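## Task

Pick up the packing tape roll from the top tray of the cart and hang it on the shaft of one of the wall pegs facing the supply shelving, so the peg's tip pokes out through the roll. Release it and back the robot away. The roll must stay on the peg without the robot supporting it, and the robot must not tip over or be left leaning.

## Robot and tools

ROBOT. A Hello Robot Stretch 4 with a single arm: an omni-wheel base, a lift that rides up a mast, an arm that telescopes forward, a three-joint wrist (yaw, pitch, roll) and a two-finger gripper. It stands about 1.6 m tall; the base rim lies within 0.23 m of the base origin. Loose objects may occasionally get nudged by the scene.

FRAMES. Base frame: origin on the floor below the base centre, x ahead, y to the left, z up. hand_pose (the point between open fingertips, link pinch) is reported in this frame and may be a little off. Odometry frame = base frame at scene start; base_odometry counts wheel turns only, heading in -3.142 to 3.142, left positive.

execute_actions. Argument "actions" is a list holding one action or none (empty just reports state and images). An action may contain "base", "joints", both, plus optional "pace" and "contact_limits"; or only {"end_of_arm": "enable_torque"}, which re-powers any wrist or gripper motor that shut itself off. "cameras" picks which images come back: head_camera, head_left_camera, head_right_camera, wrist_camera or all (omitted/null = all, [] = none).
- base: exactly one key, a relative move from where the base last reported itself. translate_m: metres, forward +, -2 to 2. strafe_m: metres sideways, left +, -2 to 2. rotate_rad: radians, counter-clockwise (left) +, -3.2 to 3.2.
- joints: absolute targets, one number per named joint. lift_m 0 to 1.2 m; arm_m 0 to 0.55 m extension; wrist_yaw_rad -1.134 to 4.276 (0 straight ahead, + left, 3.14 stowed back, above 3.4 the arm may block it); wrist_pitch_rad -1.117 to 4.259 (0 level, 1.57 pointing down); wrist_roll_rad -1.117 to 4.259 (0 fingers level, + turns clockwise viewed from behind); gripper_m -0.038 to 0.141, the fingertip gap in metres (below 0 the tips squeeze each other). Over-range joint targets are clipped and reported; any other bad value or unknown key rejects the whole call.
- pace: "slow", "default", "fast", "max"; base top speeds 0.1/0.3/0.4/0.6 m/s and 1/2/3/4 rad/s, reduced when the lift is above 0.2.
- contact_limits: only {"arm_m": value}, 0 (gentlest) to 0.75 (firmest), default 0.5; how hard the arm may push before halting.
Motions in one action start together. A joint or base left out may still be driving to an old target. One action lasts at most 15 s.

wait: "seconds" 0 to 10; nothing new commanded, returns state and images.
zoom_image: "camera" plus "region" [x0, y0, x1, y1] in pixels of that camera's latest full image, at most 504 by 504.
read_manual: "section" ("licences"); only licence texts, no motion.
finished_scene: "scene" 1 or 2; ends it permanently and reports success, then gives the next task. The roll must already be hanging on its own.

RESULT LINES. base_status and joint_status: how each commanded motion ended. "done" (for the base, wheels turned the commanded amount even if slipping); "off_target" (stopped short, may still push); "contact_stop_at_<key>" (hit something; that part goes slack, a lift may sag, a base may drift); "limit_stop_at_<name>", e.g. own_body (about to hit itself, often with pitch below -0.2 and strongly rolled) or tilt (leaning over 6 degrees; lift, arm and wheels go slack); "torque_fault" (wrist motor overloaded and went limp; send enable_torque). on_its_own lists things not commanded this call; "held at" is the held target, not the position. joint_positions: current joint values. lidar_m: 12 horizontal distances in metres, 30-degree sectors, first straight ahead then counter-clockwise (4th left, 7th behind, 10th right); "-" means nothing seen or closer than 0.25 m; misses glass and thin legs. wrist_depth_mm: 7x7 grid of median depths, 100 to 2000 mm, from top left. turned_by_wheels vs turned_by_imu differing by over about 0.1 rad means slip or collision. base_tilt in degrees (forward, right positive). motor_effort: percent of max, + toward higher joint values, bracket = peak in last action; wheel motors positive turn base right. A held object is confirmed only by a clear gripper effort change, not by gripper_m or "done". pictures: order of returned images.

CAMERAS. head_camera looks forward and down from the mast top; turn the base to look around. head_left_camera and head_right_camera are fisheyes aimed more steeply down, showing base and arm. wrist_camera looks along the fingers, tips near the image bottom.

TIPS AND HAZARDS. To unfold at the start, send lift_m 0.4 with wrist_yaw_rad 0. Grip by commanding a gap smaller than the roll's wall; tighter draws it inward. Don't drive or turn carrying over 1 kg with arm_m beyond 0.2, especially fast. Avoid steady pushes with a high gripper or high contact limit, pressing the gripper into things during base or arm moves (torque fault), fingertips jamming on surfaces (raise the lift), drops, slams and anything falling.

Each tool is called after "Emit:" in YAML: its name, and indented under it one key for each argument.

## Session

Emit:
execute_actions:
  actions: []

Scene clock: 0.00 s.
base_odometry: x=+0.000 y=+0.000 heading=+0.000 (m, m, rad; odometry frame)
turned_by_wheels: +0.000 (rad since the last result)
turned_by_imu: +0.000 (rad since the last result)
base_tilt: forward=-0.1 right=+0.5 (deg)
lidar_m: 1.63 1.90 1.60 1.60 1.96 2.57 2.64 2.06 1.41 1.41 1.67 2.09
base_status: not commanded
joint_positions: lift_m=+0.298 arm_m=+0.000 wrist_yaw_rad=+3.243 wrist_pitch_rad=+0.015 wrist_roll_rad=+0.009 gripper_m=+0.057
joint_status: not commanded
motor_effort: lift_m=+21 arm_m=-1 wrist_yaw_rad=+1 wrist_pitch_rad=-7 wrist_roll_rad=+0 gripper_m=-4 wheel_0=+0 wheel_1=+0 wheel_2=+0 (%)
hand_pose: x=-0.1250 y=+0.0578 z=+0.4723 quat_wxyz=(-0.051, -0.008, +0.004, +0.999) (m; base frame)
wrist_depth_mm: - - 136 - - - - / - - 135 - - - - / - 107 135 - - - - / - 132 150 - - - - / 203 - - - - - - / 212 1808 196 1983 211 1983 1983 / 211 1098 1229 137 1255 1255 1308
pictures: head_camera, head_left_camera, head_right_camera, wrist_camera
Images, in order (width x height): head_camera 420x560, head_left_camera 420x672, head_right_camera 420x672, wrist_camera 616x392.

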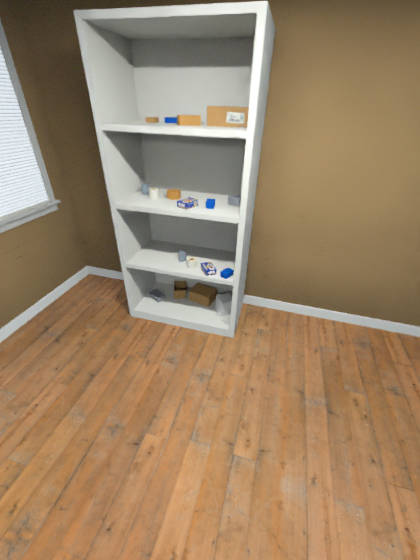

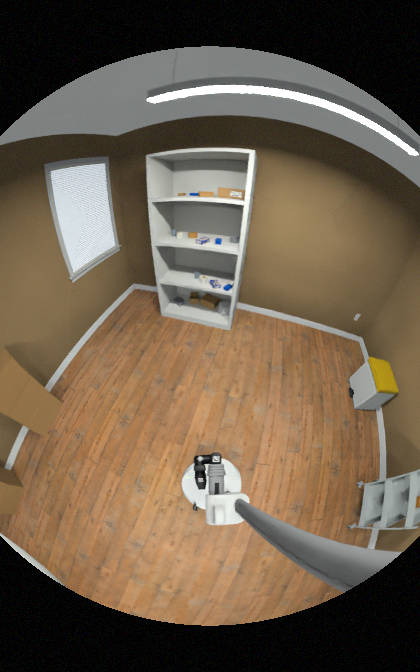

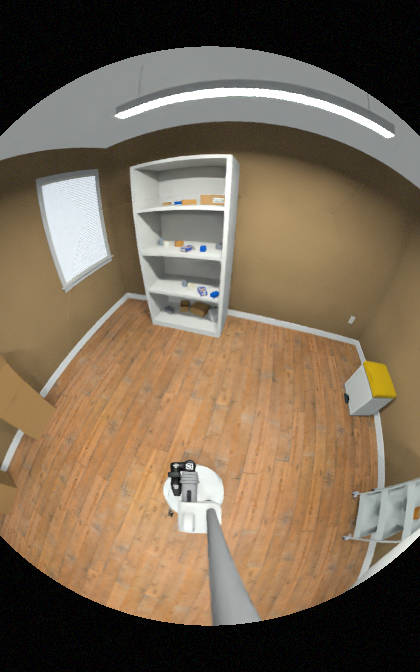

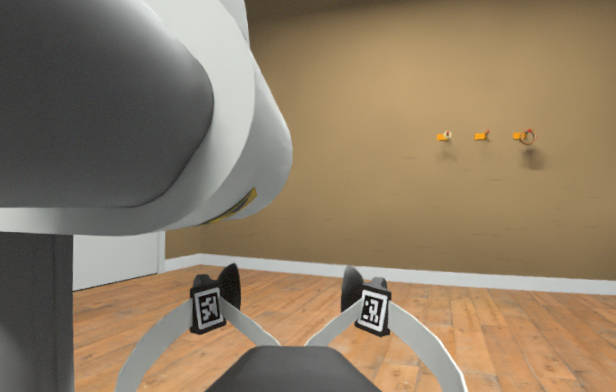

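Emit:
execute_actions:
  actions:
    - {"base":{"rotate_rad":-1.85},"joints":{"lift_m":1.0,"wrist_yaw_rad":0,"wrist_pitch_rad":0.8,"gripper_m":0.14}}
  cameras: []

Emit:
execute_actions:
  actions:
    - {"base":{"translate_m":0.8}}
  cameras: ["head_camera","wrist_camera"]

Scene clock: 3.90 s.
base_odometry: x=+0.000 y=+0.000 heading=-1.850 (m, m, rad; odometry frame)
turned_by_wheels: -1.850 (rad since the last result)
turned_by_imu: -1.888 (rad since the last result)
base_tilt: forward=-0.2 right=+0.5 (deg)
lidar_m: 1.40 1.66 2.15 1.62 1.67 1.97 1.59 1.97 2.58 2.50 2.53 1.47
base_status: done
joint_positions: lift_m=+1.000 arm_m=+0.000 wrist_yaw_rad=+0.000 wrist_pitch_rad=+0.801 wrist_roll_rad=+0.009 gripper_m=+0.140
joint_status: all done
motor_effort: lift_m=+26(26) arm_m=-1(1) wrist_yaw_rad=+0(6) wrist_pitch_rad=-5(7) wrist_roll_rad=-1(0) gripper_m=-2(2) wheel_0=+0(5) wheel_1=-1(7) wheel_2=-1(5) (%)
hand_pose: x=+0.3715 y=-0.0873 z=+0.9705 quat_wxyz=(+0.921, +0.004, +0.390, -0.001) (m; base frame)
wrist_depth_mm: 1537 1537 1537 1229 1499 1576 1537 / 1618 1708 1708 1618 1661 1756 1708 / 1499 1863 1921 1708 1863 1921 1921 / 1576 1618 1708 1661 1756 1756 1808 / 1397 1430 1430 1499 1499 1499 1537 / 1229 200 1281 1308 217 1308 1336 / 1118 1118 1138 143 1182 1182 1205
pictures: none
No camera images: the call's "cameras" was empty. Leave "cameras" out to get every camera's image.

Scene clock: 8.03 s.
base_odometry: x=-0.221 y=-0.769 heading=-1.850 (m, m, rad; odometry frame)
turned_by_wheels: +0.000 (rad since the last result)
turned_by_imu: -0.004 (rad since the last result)
base_tilt: forward=-0.2 right=+0.6 (deg)
lidar_m: 0.59 1.05 1.07 2.09 1.90 2.33 2.41 2.65 2.72 2.63 1.46 0.64
base_status: done
joint_positions: lift_m=+1.000 arm_m=+0.000 wrist_yaw_rad=+0.000 wrist_pitch_rad=+0.802 wrist_roll_rad=+0.009 gripper_m=+0.140
joint_status: not commanded
motor_effort: lift_m=+24(26) arm_m=-1(1) wrist_yaw_rad=+1(0) wrist_pitch_rad=-4(6) wrist_roll_rad=+0(0) gripper_m=+0(1) wheel_0=+0(8) wheel_1=+0(5) wheel_2=+1(9) (%)
hand_pose: x=+0.3715 y=-0.0874 z=+0.9707 quat_wxyz=(+0.921, +0.004, +0.390, -0.002) (m; base frame)
wrist_depth_mm: 759 759 768 768 768 778 778 / 842 831 854 854 854 854 842 / 946 946 904 842 854 976 960 / 1078 1078 778 732 732 1078 1138 / 1281 1281 917 676 683 1255 1336 / 1229 200 842 854 218 1308 1336 / 1098 1118 1118 144 1078 1182 1205
pictures: head_camera, wrist_camera
camera_calibration (this result's frames):
wrist_camera: T_world_to_cam=[[-0.00402936, -0.998963, 0.045348, -0.135912], [-0.695432, -0.0297874, -0.717974, 1.01228], [0.718581, -0.0344294, -0.694591, 0.629783], [0, 0, 0, 1]] pos_world=[0.250876, -0.0839348, 1.1704]
Images, in order (width x height): head_camera 420x560, wrist_camera 616x392.

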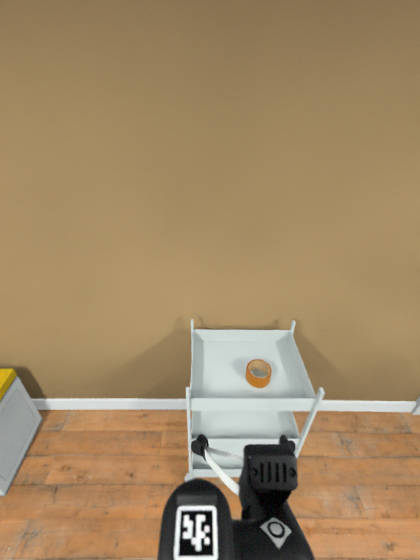

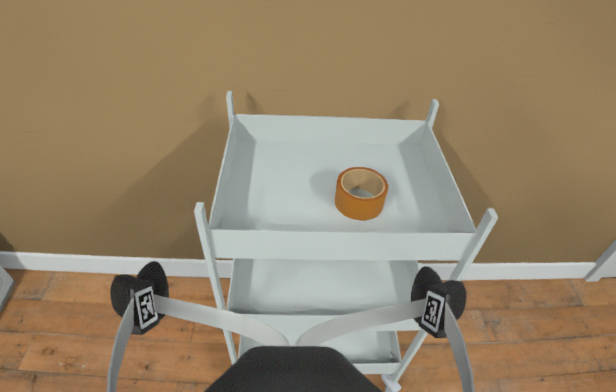

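Emit:
execute_actions:
  actions:
    - {"base":{"strafe_m":-0.125},"joints":{"arm_m":0.45,"wrist_pitch_rad":1.57}}
  cameras: []

Emit:
execute_actions:
  actions:
    - {"base":{"translate_m":0.14},"joints":{"lift_m":0.92}}
  cameras: ["head_camera","wrist_camera"]

Scene clock: 10.73 s.
base_odometry: x=-0.341 y=-0.735 heading=-1.850 (m, m, rad; odometry frame)
turned_by_wheels: +0.000 (rad since the last result)
turned_by_imu: -0.001 (rad since the last result)
base_tilt: forward=-0.1 right=+0.5 (deg)
lidar_m: 0.60 0.64 1.18 2.20 2.02 2.48 2.40 2.62 2.57 2.51 1.44 0.64
base_status: done
joint_positions: lift_m=+1.000 arm_m=+0.449 wrist_yaw_rad=+0.000 wrist_pitch_rad=+1.570 wrist_roll_rad=+0.009 gripper_m=+0.140
joint_status: all done
motor_effort: lift_m=+24(24) arm_m=+5(6) wrist_yaw_rad=+1(0) wrist_pitch_rad=+0(2) wrist_roll_rad=+0(0) gripper_m=-2(2) wheel_0=-1(10) wheel_1=+1(7) wheel_2=+2(3) (%)
hand_pose: x=+0.6203 y=-0.0874 z=+0.8894 quat_wxyz=(+0.707, +0.003, +0.707, -0.003) (m; base frame)
wrist_depth_mm: 707 452 455 462 466 691 723 / 904 449 455 459 466 931 991 / 1078 449 452 455 462 1160 1182 / 424 445 452 455 462 1160 1160 / 1060 1078 449 452 459 1160 1160 / 1078 200 1118 1118 1118 1138 1160 / 1078 1078 1098 144 1118 1138 1138
pictures: none
No camera images: the call's "cameras" was empty. Leave "cameras" out to get every camera's image.

Scene clock: 12.50 s.
base_odometry: x=-0.379 y=-0.869 heading=-1.850 (m, m, rad; odometry frame)
turned_by_wheels: +0.000 (rad since the last result)
turned_by_imu: -0.001 (rad since the last result)
base_tilt: forward=+0.0 right=+0.5 (deg)
lidar_m: 0.47 0.50 1.11 2.20 2.08 2.50 2.54 2.73 2.61 2.50 1.24 0.48
base_status: done
joint_positions: lift_m=+0.920 arm_m=+0.449 wrist_yaw_rad=+0.000 wrist_pitch_rad=+1.570 wrist_roll_rad=+0.009 gripper_m=+0.140
joint_status: all done
motor_effort: lift_m=+16(25) arm_m=+5(6) wrist_yaw_rad=+0(0) wrist_pitch_rad=-2(0) wrist_roll_rad=+0(1) gripper_m=-3(1) wheel_0=+0(8) wheel_1=+0(4) wheel_2=+0(7) (%)
hand_pose: x=+0.6203 y=-0.0874 z=+0.8101 quat_wxyz=(+0.707, +0.003, +0.707, -0.003) (m; base frame)
wrist_depth_mm: 327 377 379 424 433 407 421 / 353 368 375 377 382 370 603 / 364 370 373 377 382 384 1008 / 364 366 373 375 379 382 1060 / 362 364 368 373 377 379 1078 / 359 200 368 327 375 336 1078 / 359 362 366 144 377 355 1078
pictures: head_camera, wrist_camera
camera_calibration (this result's frames):
wrist_camera: T_world_to_cam=[[0.0285808, -0.998958, 0.0355798, -0.139994], [-0.999015, -0.0297549, -0.0329201, 0.703374], [0.0339445, -0.0346038, -0.998824, 1.01065], [0, 0, 0, 1]] pos_world=[0.672377, -0.0839474, 1.0376]
Images, in order (width x height): head_camera 420x560, wrist_camera 616x392.

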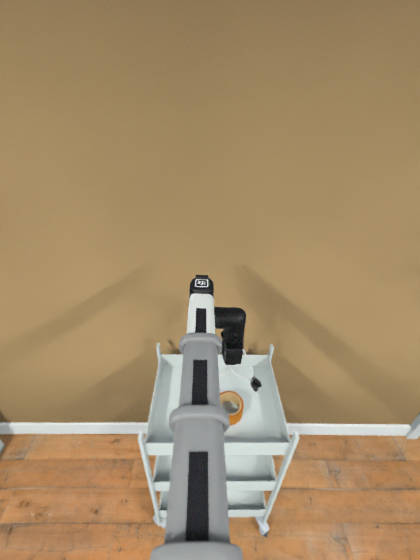

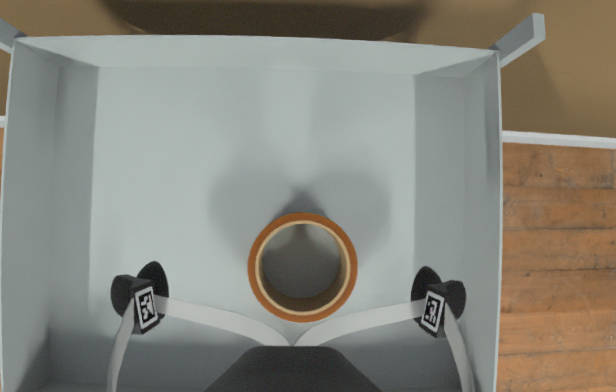

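Emit:
execute_actions:
  actions:
    - {"joints":{"lift_m":0.805}}
  cameras: ["wrist_camera"]

Emit:
execute_actions:
  actions:
    - {"joints":{"gripper_m":0.05}}
  cameras: ["wrist_camera"]

Emit:
execute_actions:
  actions:
    - {"joints":{"lift_m":0.97}}
  cameras: ["wrist_camera"]

Scene clock: 14.27 s.
base_odometry: x=-0.379 y=-0.869 heading=-1.850 (m, m, rad; odometry frame)
turned_by_wheels: +0.000 (rad since the last result)
turned_by_imu: -0.001 (rad since the last result)
base_tilt: forward=+0.0 right=+0.5 (deg)
lidar_m: 0.47 0.50 1.11 2.20 2.09 2.50 2.55 2.72 2.61 2.51 1.24 0.50
base_status: not commanded
joint_positions: lift_m=+0.805 arm_m=+0.449 wrist_yaw_rad=+0.000 wrist_pitch_rad=+1.570 wrist_roll_rad=+0.009 gripper_m=+0.140
joint_status: all done
motor_effort: lift_m=+15(15) arm_m=+5(5) wrist_yaw_rad=+1(1) wrist_pitch_rad=-1(1) wrist_roll_rad=+0(0) gripper_m=+2(1) wheel_0=+0(0) wheel_1=+0(0) wheel_2=+0(0) (%)
hand_pose: x=+0.6203 y=-0.0874 z=+0.6952 quat_wxyz=(+0.707, +0.003, +0.707, -0.003) (m; base frame)
wrist_depth_mm: 255 257 262 264 266 270 251 / 253 256 259 263 265 270 253 / 253 255 257 260 265 267 253 / 252 254 257 260 264 266 253 / 250 253 255 258 262 265 251 / 249 200 241 257 211 264 249 / 248 250 253 144 259 263 245
pictures: wrist_camera
camera_calibration (this result's frames):
wrist_camera: T_world_to_cam=[[0.0285807, -0.998958, 0.0355798, -0.135904], [-0.999015, -0.0297548, -0.03292, 0.699592], [0.0339444, -0.0346038, -0.998824, 0.895814], [0, 0, 0, 1]] pos_world=[0.672379, -0.0839474, 0.922627]
Images, in order (width x height): wrist_camera 616x392.

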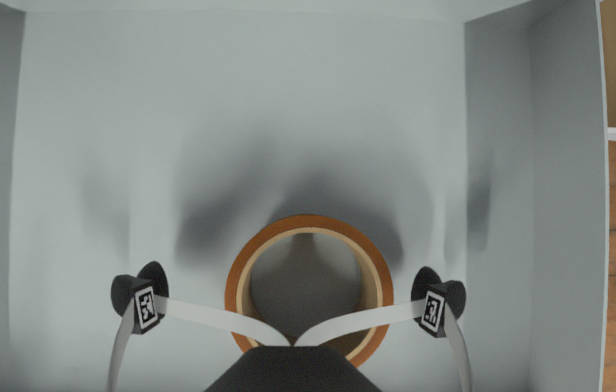

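Scene clock: 16.17 s.
base_odometry: x=-0.379 y=-0.869 heading=-1.850 (m, m, rad; odometry frame)
turned_by_wheels: +0.000 (rad since the last result)
turned_by_imu: -0.001 (rad since the last result)
base_tilt: forward=+0.0 right=+0.5 (deg)
lidar_m: 0.45 0.49 1.11 2.20 2.07 2.50 2.53 2.73 2.60 2.52 1.25 0.49
base_status: not commanded
joint_positions: lift_m=+0.805 arm_m=+0.449 wrist_yaw_rad=+0.000 wrist_pitch_rad=+1.570 wrist_roll_rad=+0.009 gripper_m=+0.050
joint_status: all done
motor_effort: lift_m=+15(15) arm_m=+5(5) wrist_yaw_rad=+0(0) wrist_pitch_rad=+1(1) wrist_roll_rad=+0(0) gripper_m=-18(19) wheel_0=+0(0) wheel_1=+0(0) wheel_2=+0(0) (%)
hand_pose: x=+0.6203 y=-0.0874 z=+0.6952 quat_wxyz=(+0.707, +0.003, +0.707, -0.003) (m; base frame)
wrist_depth_mm: 255 257 260 264 266 268 251 / 253 256 259 262 265 268 254 / 252 255 258 260 264 267 254 / 251 254 257 259 264 266 253 / 250 253 255 258 262 265 251 / 248 187 200 257 195 264 248 / 248 250 252 169 259 262 245
pictures: wrist_camera
camera_calibration (this result's frames):
wrist_camera: T_world_to_cam=[[0.0285811, -0.998958, 0.0355798, -0.135904], [-0.999015, -0.0297553, -0.03292, 0.699592], [0.0339444, -0.0346038, -0.998824, 0.895802], [0, 0, 0, 1]] pos_world=[0.67238, -0.0839474, 0.922615]
Images, in order (width x height): wrist_camera 616x392.

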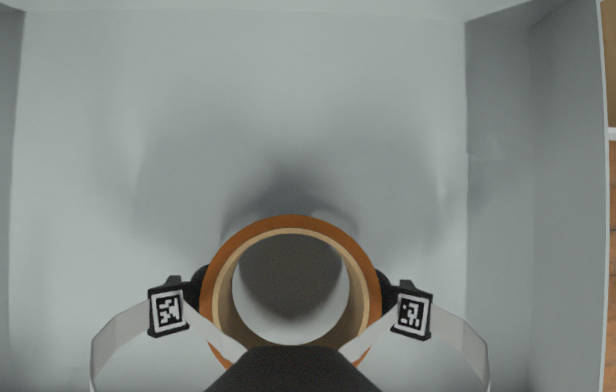

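Scene clock: 17.93 s.
base_odometry: x=-0.379 y=-0.869 heading=-1.850 (m, m, rad; odometry frame)
turned_by_wheels: +0.000 (rad since the last result)
turned_by_imu: -0.001 (rad since the last result)
base_tilt: forward=-0.1 right=+0.7 (deg)
lidar_m: 0.47 0.49 1.12 2.20 2.08 2.51 2.55 2.74 2.61 2.51 1.24 0.49
base_status: not commanded
joint_positions: lift_m=+0.970 arm_m=+0.449 wrist_yaw_rad=+0.000 wrist_pitch_rad=+1.570 wrist_roll_rad=+0.009 gripper_m=+0.050
joint_status: all done
motor_effort: lift_m=+26(30) arm_m=+5(5) wrist_yaw_rad=+1(1) wrist_pitch_rad=-1(1) wrist_roll_rad=+0(0) gripper_m=-18(18) wheel_0=+0(0) wheel_1=+0(1) wheel_2=+0(0) (%)
hand_pose: x=+0.6203 y=-0.0874 z=+0.8593 quat_wxyz=(+0.707, +0.003, +0.707, -0.003) (m; base frame)
wrist_depth_mm: 445 469 473 473 462 436 442 / 384 418 421 427 433 535 609 / 394 415 421 430 430 854 1042 / 397 415 421 424 430 1118 1118 / 397 413 418 424 427 1118 1138 / 397 187 200 421 195 1118 1118 / 382 407 394 170 424 413 1118
pictures: wrist_camera
camera_calibration (this result's frames):
wrist_camera: T_world_to_cam=[[0.0285836, -0.998958, 0.0355775, -0.141741], [-0.999018, -0.0297549, -0.0328413, 0.704908], [0.0338657, -0.0346038, -0.998827, 1.05976], [0, 0, 0, 1]] pos_world=[0.672377, -0.0839474, 1.08671]
Images, in order (width x height): wrist_camera 616x392.

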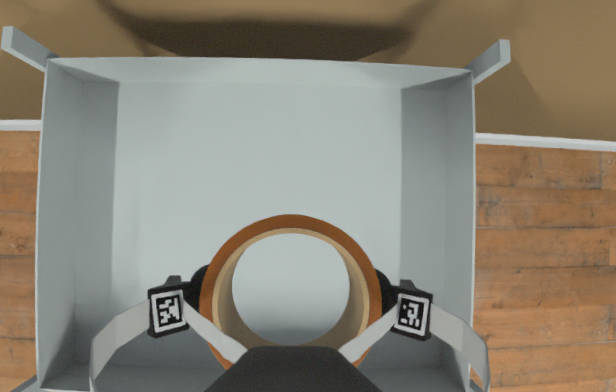

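Emit:
execute_actions:
  actions:
    - {"base":{"translate_m":-1.05},"joints":{"arm_m":0.05}}
  cameras: []

Emit:
execute_actions:
  actions:
    - {"base":{"rotate_rad":-1.55},"joints":{"wrist_pitch_rad":0,"lift_m":0.8}}
  cameras: []

Emit:
execute_actions:
  actions:
    - {"base":{"translate_m":1.6}}
  cameras: ["head_camera","wrist_camera"]

Scene clock: 23.27 s.
base_odometry: x=-0.090 y=+0.140 heading=-1.850 (m, m, rad; odometry frame)
turned_by_wheels: +0.000 (rad since the last result)
turned_by_imu: +0.000 (rad since the last result)
base_tilt: forward=-0.1 right=+0.4 (deg)
lidar_m: 1.51 1.81 2.30 1.75 1.79 1.88 1.49 1.79 2.59 2.45 2.61 1.99
base_status: done
joint_positions: lift_m=+0.970 arm_m=+0.051 wrist_yaw_rad=+0.000 wrist_pitch_rad=+1.570 wrist_roll_rad=+0.009 gripper_m=+0.050
joint_status: all done
motor_effort: lift_m=+26(26) arm_m=-5(5) wrist_yaw_rad=+2(0) wrist_pitch_rad=-1(1) wrist_roll_rad=+0(1) gripper_m=-19(20) wheel_0=-1(5) wheel_1=+1(9) wheel_2=+0(9) (%)
hand_pose: x=+0.2219 y=-0.0874 z=+0.8593 quat_wxyz=(+0.707, +0.003, +0.707, -0.003) (m; base frame)
wrist_depth_mm: 1078 1078 1098 1118 1118 1138 1160 / 1078 1078 1098 1118 1118 1138 1138 / 1060 1078 1078 1098 1118 1118 1138 / 1078 1060 1078 1098 1098 1118 1138 / 1060 1060 878 878 1098 1118 1138 / 1060 187 200 866 195 1118 1118 / 1042 1042 854 169 1098 1098 1118
pictures: none
No camera images: the call's "cameras" was empty. Leave "cameras" out to get every camera's image.

Scene clock: 25.47 s.
base_odometry: x=-0.090 y=+0.140 heading=+2.883 (m, m, rad; odometry frame)
turned_by_wheels: -1.550 (rad since the last result)
turned_by_imu: -1.582 (rad since the last result)
base_tilt: forward=-0.1 right=+0.5 (deg)
lidar_m: 2.42 2.60 1.99 1.50 1.81 2.27 1.73 1.81 1.87 1.48 1.78 2.58
base_status: done
joint_positions: lift_m=+0.800 arm_m=+0.051 wrist_yaw_rad=+0.000 wrist_pitch_rad=+0.004 wrist_roll_rad=+0.009 gripper_m=+0.050
joint_status: all done
motor_effort: lift_m=+16(24) arm_m=-5(4) wrist_yaw_rad=+1(0) wrist_pitch_rad=-11(15) wrist_roll_rad=-1(0) gripper_m=-19(19) wheel_0=+2(1) wheel_1=+0(4) wheel_2=-1(7) (%)
hand_pose: x=+0.5102 y=-0.0874 z=+0.9776 quat_wxyz=(+1.000, +0.004, +0.002, +0.000) (m; base frame)
wrist_depth_mm: - - - - - - - / - - - - - - - / - - - - - - - / - - - - - - - / - - - - - - - / - 187 200 - 195 - - / - - - 169 - - -
pictures: none
No camera images: the call's "cameras" was empty. Leave "cameras" out to get every camera's image.

Scene clock: 32.27 s.
base_odometry: x=-1.637 y=+0.549 heading=+2.883 (m, m, rad; odometry frame)
turned_by_wheels: +0.000 (rad since the last result)
turned_by_imu: -0.006 (rad since the last result)
base_tilt: forward=+0.0 right=+0.7 (deg)
lidar_m: 0.74 0.95 1.32 1.84 1.98 2.19 3.68 2.17 1.58 1.56 1.27 0.81
base_status: done
joint_positions: lift_m=+0.800 arm_m=+0.051 wrist_yaw_rad=+0.000 wrist_pitch_rad=+0.003 wrist_roll_rad=+0.009 gripper_m=+0.050
joint_status: not commanded
motor_effort: lift_m=+17(17) arm_m=-5(5) wrist_yaw_rad=+0(0) wrist_pitch_rad=-11(11) wrist_roll_rad=+0(0) gripper_m=-16(17) wheel_0=-1(5) wheel_1=+1(4) wheel_2=+1(9) (%)
hand_pose: x=+0.5102 y=-0.0874 z=+0.9775 quat_wxyz=(+1.000, +0.004, +0.002, +0.000) (m; base frame)
wrist_depth_mm: 640 654 654 661 661 676 683 / 640 647 654 654 661 676 676 / 640 640 654 661 661 668 676 / 640 647 647 654 654 661 668 / 634 640 647 654 661 661 668 / 634 187 200 647 195 661 661 / 627 640 640 169 647 654 654
pictures: head_camera, wrist_camera
camera_calibration (this result's frames):
wrist_camera: T_world_to_cam=[[-0.035439, -0.998963, 0.0285932, -0.103305], [0.0287087, -0.029617, -0.999149, 1.0191], [0.998959, -0.034588, 0.0297285, -0.316257], [0, 0, 0, 1]] pos_world=[0.283009, -0.0839533, 1.03059]
Images, in order (width x height): head_camera 420x560, wrist_camera 616x392.

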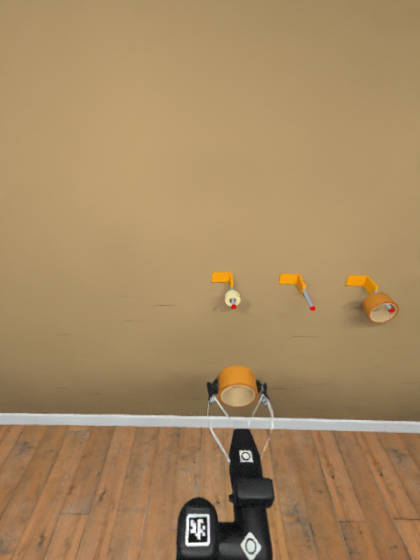

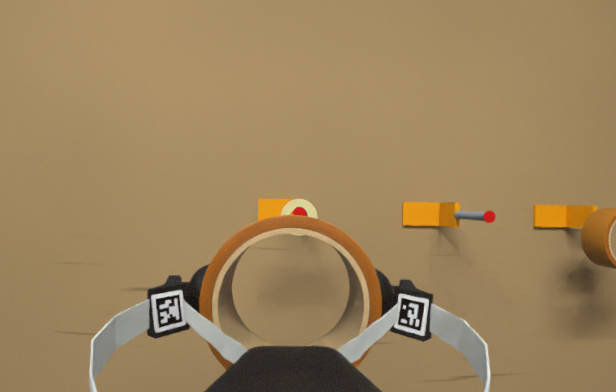

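Emit:
execute_actions:
  actions:
    - {"base":{"strafe_m":-0.25},"joints":{"lift_m":0.83,"arm_m":0.2}}
  cameras: ["head_camera","wrist_camera"]

Scene clock: 34.57 s.
base_odometry: x=-1.573 y=+0.790 heading=+2.883 (m, m, rad; odometry frame)
turned_by_wheels: +0.000 (rad since the last result)
turned_by_imu: -0.001 (rad since the last result)
base_tilt: forward=-0.1 right=+0.5 (deg)
lidar_m: 0.74 0.95 1.35 2.10 2.19 3.11 3.91 1.85 1.33 1.30 1.26 0.80
base_status: done
joint_positions: lift_m=+0.830 arm_m=+0.199 wrist_yaw_rad=+0.000 wrist_pitch_rad=+0.003 wrist_roll_rad=+0.009 gripper_m=+0.050
joint_status: all done
motor_effort: lift_m=+26(27) arm_m=+5(6) wrist_yaw_rad=+1(0) wrist_pitch_rad=-9(12) wrist_roll_rad=+0(1) gripper_m=-16(15) wheel_0=-1(7) wheel_1=+0(9) wheel_2=+1(2) (%)
hand_pose: x=+0.6585 y=-0.0874 z=+1.0068 quat_wxyz=(+1.000, +0.004, +0.002, +0.000) (m; base frame)
wrist_depth_mm: 492 496 500 504 504 512 517 / 488 496 500 500 508 508 512 / 488 496 496 500 504 508 512 / 488 492 492 500 500 504 512 / 357 488 492 496 500 496 399 / 480 187 200 496 195 504 387 / 480 484 488 170 496 500 508
pictures: head_camera, wrist_camera
camera_calibration (this result's frames):
wrist_camera: T_world_to_cam=[[-0.0353255, -0.998967, 0.0285901, -0.0989255], [0.0288016, -0.0296137, -0.999146, 1.04403], [0.998961, -0.0344719, 0.029818, -0.465325], [0, 0, 0, 1]] pos_world=[0.431277, -0.0839462, 1.05985]
Images, in order (width x height): head_camera 420x560, wrist_camera 616x392.

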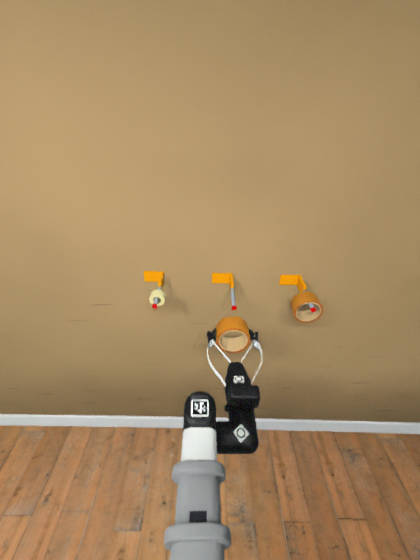

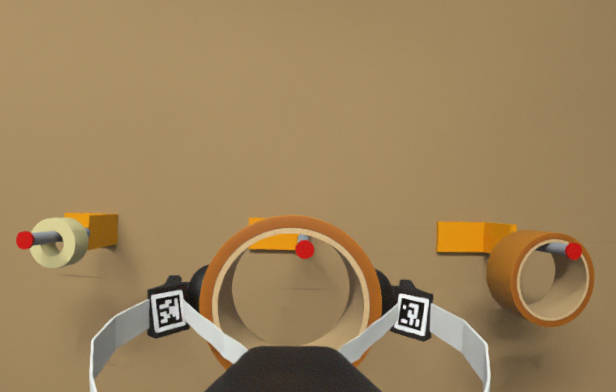

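Emit:
execute_actions:
  actions:
    - {"joints":{"arm_m":0.35},"contact_limits":{"arm_m":0.2}}
  cameras: []

Emit:
execute_actions:
  actions:
    - {"joints":{"lift_m":0.818}}
  cameras: ["head_camera","wrist_camera"]

Scene clock: 36.33 s.
base_odometry: x=-1.573 y=+0.790 heading=+2.883 (m, m, rad; odometry frame)
turned_by_wheels: +0.000 (rad since the last result)
turned_by_imu: -0.001 (rad since the last result)
base_tilt: forward=+0.1 right=+0.5 (deg)
lidar_m: 0.78 0.94 1.33 2.10 2.18 3.11 3.92 1.84 1.33 1.29 1.28 0.82
base_status: not commanded
joint_positions: lift_m=+0.830 arm_m=+0.349 wrist_yaw_rad=+0.000 wrist_pitch_rad=+0.003 wrist_roll_rad=+0.009 gripper_m=+0.050
joint_status: all done
motor_effort: lift_m=+26(26) arm_m=+5(3) wrist_yaw_rad=+1(2) wrist_pitch_rad=-9(11) wrist_roll_rad=-1(0) gripper_m=-19(17) wheel_0=-1(1) wheel_1=+0(1) wheel_2=+1(1) (%)
contact_limits: arm_m 0.2
hand_pose: x=+0.8085 y=-0.0874 z=+1.0068 quat_wxyz=(+1.000, +0.004, +0.002, +0.000) (m; base frame)
wrist_depth_mm: 343 345 349 351 353 359 359 / 342 343 347 349 353 355 357 / 342 345 345 349 353 355 357 / 338 342 343 345 349 351 353 / 336 340 338 338 349 351 345 / 338 187 200 343 195 349 351 / 336 338 340 170 347 349 351
pictures: none
No camera images: the call's "cameras" was empty. Leave "cameras" out to get every camera's image.

Scene clock: 37.03 s.
base_odometry: x=-1.573 y=+0.790 heading=+2.883 (m, m, rad; odometry frame)
turned_by_wheels: +0.000 (rad since the last result)
turned_by_imu: +0.000 (rad since the last result)
base_tilt: forward=+0.1 right=+0.5 (deg)
lidar_m: 0.77 0.95 1.35 2.08 2.18 3.12 3.93 1.85 1.32 1.29 1.27 0.81
base_status: not commanded
joint_positions: lift_m=+0.818 arm_m=+0.349 wrist_yaw_rad=+0.000 wrist_pitch_rad=+0.003 wrist_roll_rad=+0.009 gripper_m=+0.050
joint_status: all done
motor_effort: lift_m=+16(23) arm_m=+5(5) wrist_yaw_rad=+1(1) wrist_pitch_rad=-9(9) wrist_roll_rad=+0(0) gripper_m=-18(16) wheel_0=-1(1) wheel_1=-1(0) wheel_2=+1(0) (%)
hand_pose: x=+0.8085 y=-0.0874 z=+0.9956 quat_wxyz=(+1.000, +0.004, +0.002, +0.000) (m; base frame)
wrist_depth_mm: 343 347 349 351 355 357 359 / 343 345 347 351 353 357 357 / 340 345 345 347 351 353 357 / 340 342 345 347 349 351 355 / 338 340 343 213 347 351 347 / 336 187 200 343 195 349 351 / 334 336 340 169 347 347 351
pictures: head_camera, wrist_camera
camera_calibration (this result's frames):
wrist_camera: T_world_to_cam=[[-0.0354116, -0.998964, 0.0285908, -0.0932631], [0.0287759, -0.0296161, -0.999147, 1.02856], [0.998958, -0.0345587, 0.0297948, -0.614815], [0, 0, 0, 1]] pos_world=[0.581274, -0.0839515, 1.04867]
Images, in order (width x height): head_camera 420x560, wrist_camera 616x392.

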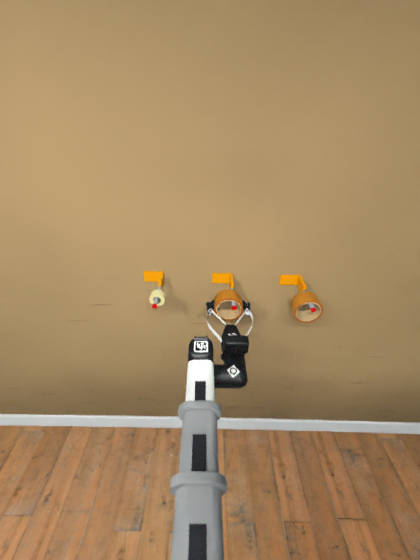

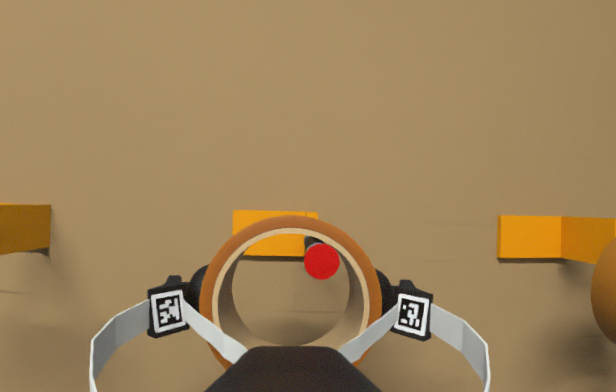

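Emit:
execute_actions:
  actions:
    - {"joints":{"gripper_m":0.14,"arm_m":0.36}}
  cameras: []

Emit:
execute_actions:
  actions:
    - {"joints":{"arm_m":0.0},"base":{"translate_m":-0.2}}
  cameras: ["head_camera","wrist_camera"]

Emit:
finished_scene:
  scene: 1

Scene clock: 39.20 s.
base_odometry: x=-1.573 y=+0.790 heading=+2.883 (m, m, rad; odometry frame)
turned_by_wheels: +0.000 (rad since the last result)
turned_by_imu: -0.001 (rad since the last result)
base_tilt: forward=-0.1 right=+0.5 (deg)
lidar_m: 0.77 0.95 1.31 2.09 2.17 3.10 3.93 1.84 1.33 1.29 1.24 0.81
base_status: not commanded
joint_positions: lift_m=+0.818 arm_m=+0.359 wrist_yaw_rad=+0.000 wrist_pitch_rad=+0.002 wrist_roll_rad=+0.009 gripper_m=+0.140
joint_status: all done
motor_effort: lift_m=+16(16) arm_m=+5(7) wrist_yaw_rad=+1(1) wrist_pitch_rad=-7(9) wrist_roll_rad=+0(0) gripper_m=+0(14) wheel_0=-1(1) wheel_1=+0(1) wheel_2=+1(1) (%)
hand_pose: x=+0.8185 y=-0.0874 z=+0.9959 quat_wxyz=(+1.000, +0.004, +0.001, +0.000) (m; base frame)
wrist_depth_mm: 334 336 340 342 345 347 351 / 332 334 336 340 342 345 349 / 330 334 336 340 342 343 347 / 330 332 334 338 340 343 347 / 329 330 330 211 338 342 338 / 327 200 246 334 209 338 342 / 325 329 330 143 336 338 340
pictures: none
No camera images: the call's "cameras" was empty. Leave "cameras" out to get every camera's image.

Scene clock: 41.37 s.
base_odometry: x=-1.380 y=+0.739 heading=+2.883 (m, m, rad; odometry frame)
turned_by_wheels: +0.000 (rad since the last result)
turned_by_imu: -0.001 (rad since the last result)
base_tilt: forward=+0.0 right=+0.5 (deg)
lidar_m: 0.93 1.17 1.61 2.10 2.07 2.99 3.25 1.80 1.33 1.27 1.55 0.99
base_status: done
joint_positions: lift_m=+0.818 arm_m=+0.001 wrist_yaw_rad=+0.000 wrist_pitch_rad=+0.002 wrist_roll_rad=+0.009 gripper_m=+0.140
joint_status: all done
motor_effort: lift_m=+16(16) arm_m=-5(4) wrist_yaw_rad=+1(0) wrist_pitch_rad=-8(6) wrist_roll_rad=+0(0) gripper_m=-2(0) wheel_0=-1(0) wheel_1=+1(6) wheel_2=+0(5) (%)
hand_pose: x=+0.4603 y=-0.0875 z=+0.9960 quat_wxyz=(+1.000, +0.004, +0.001, +0.000) (m; base frame)
wrist_depth_mm: 891 891 904 917 917 931 931 / 891 904 904 904 917 917 931 / 878 891 904 904 917 917 931 / 878 891 891 904 904 917 917 / 878 878 891 891 904 904 917 / 866 200 878 891 218 904 917 / 866 866 878 143 891 904 904
pictures: head_camera, wrist_camera
camera_calibration (this result's frames):
wrist_camera: T_world_to_cam=[[-0.035618, -0.998958, 0.0285512, -0.105519], [0.0298817, -0.0296211, -0.999114, 1.03836], [0.998919, -0.0347333, 0.0309056, -0.268058], [0, 0, 0, 1]] pos_world=[0.232982, -0.0839622, 1.04874]
Images, in order (width x height): head_camera 420x560, wrist_camera 616x392.

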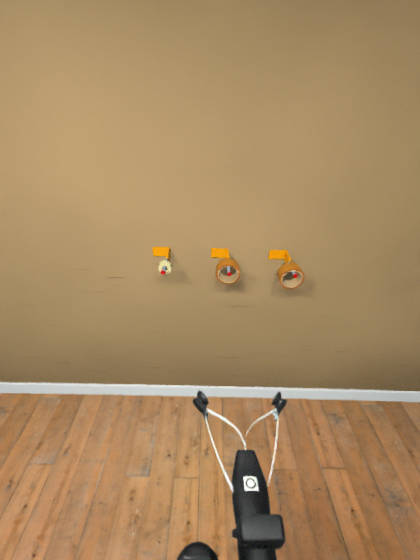

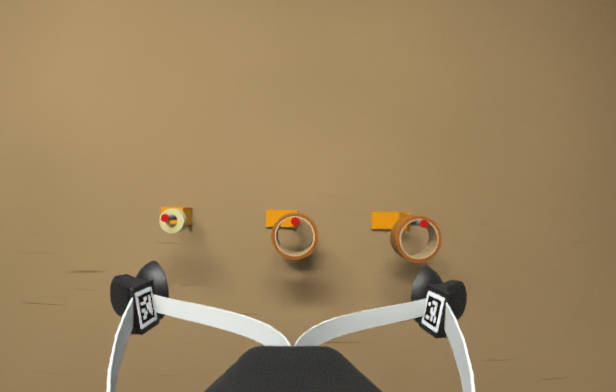

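The scene is finished: the task was done.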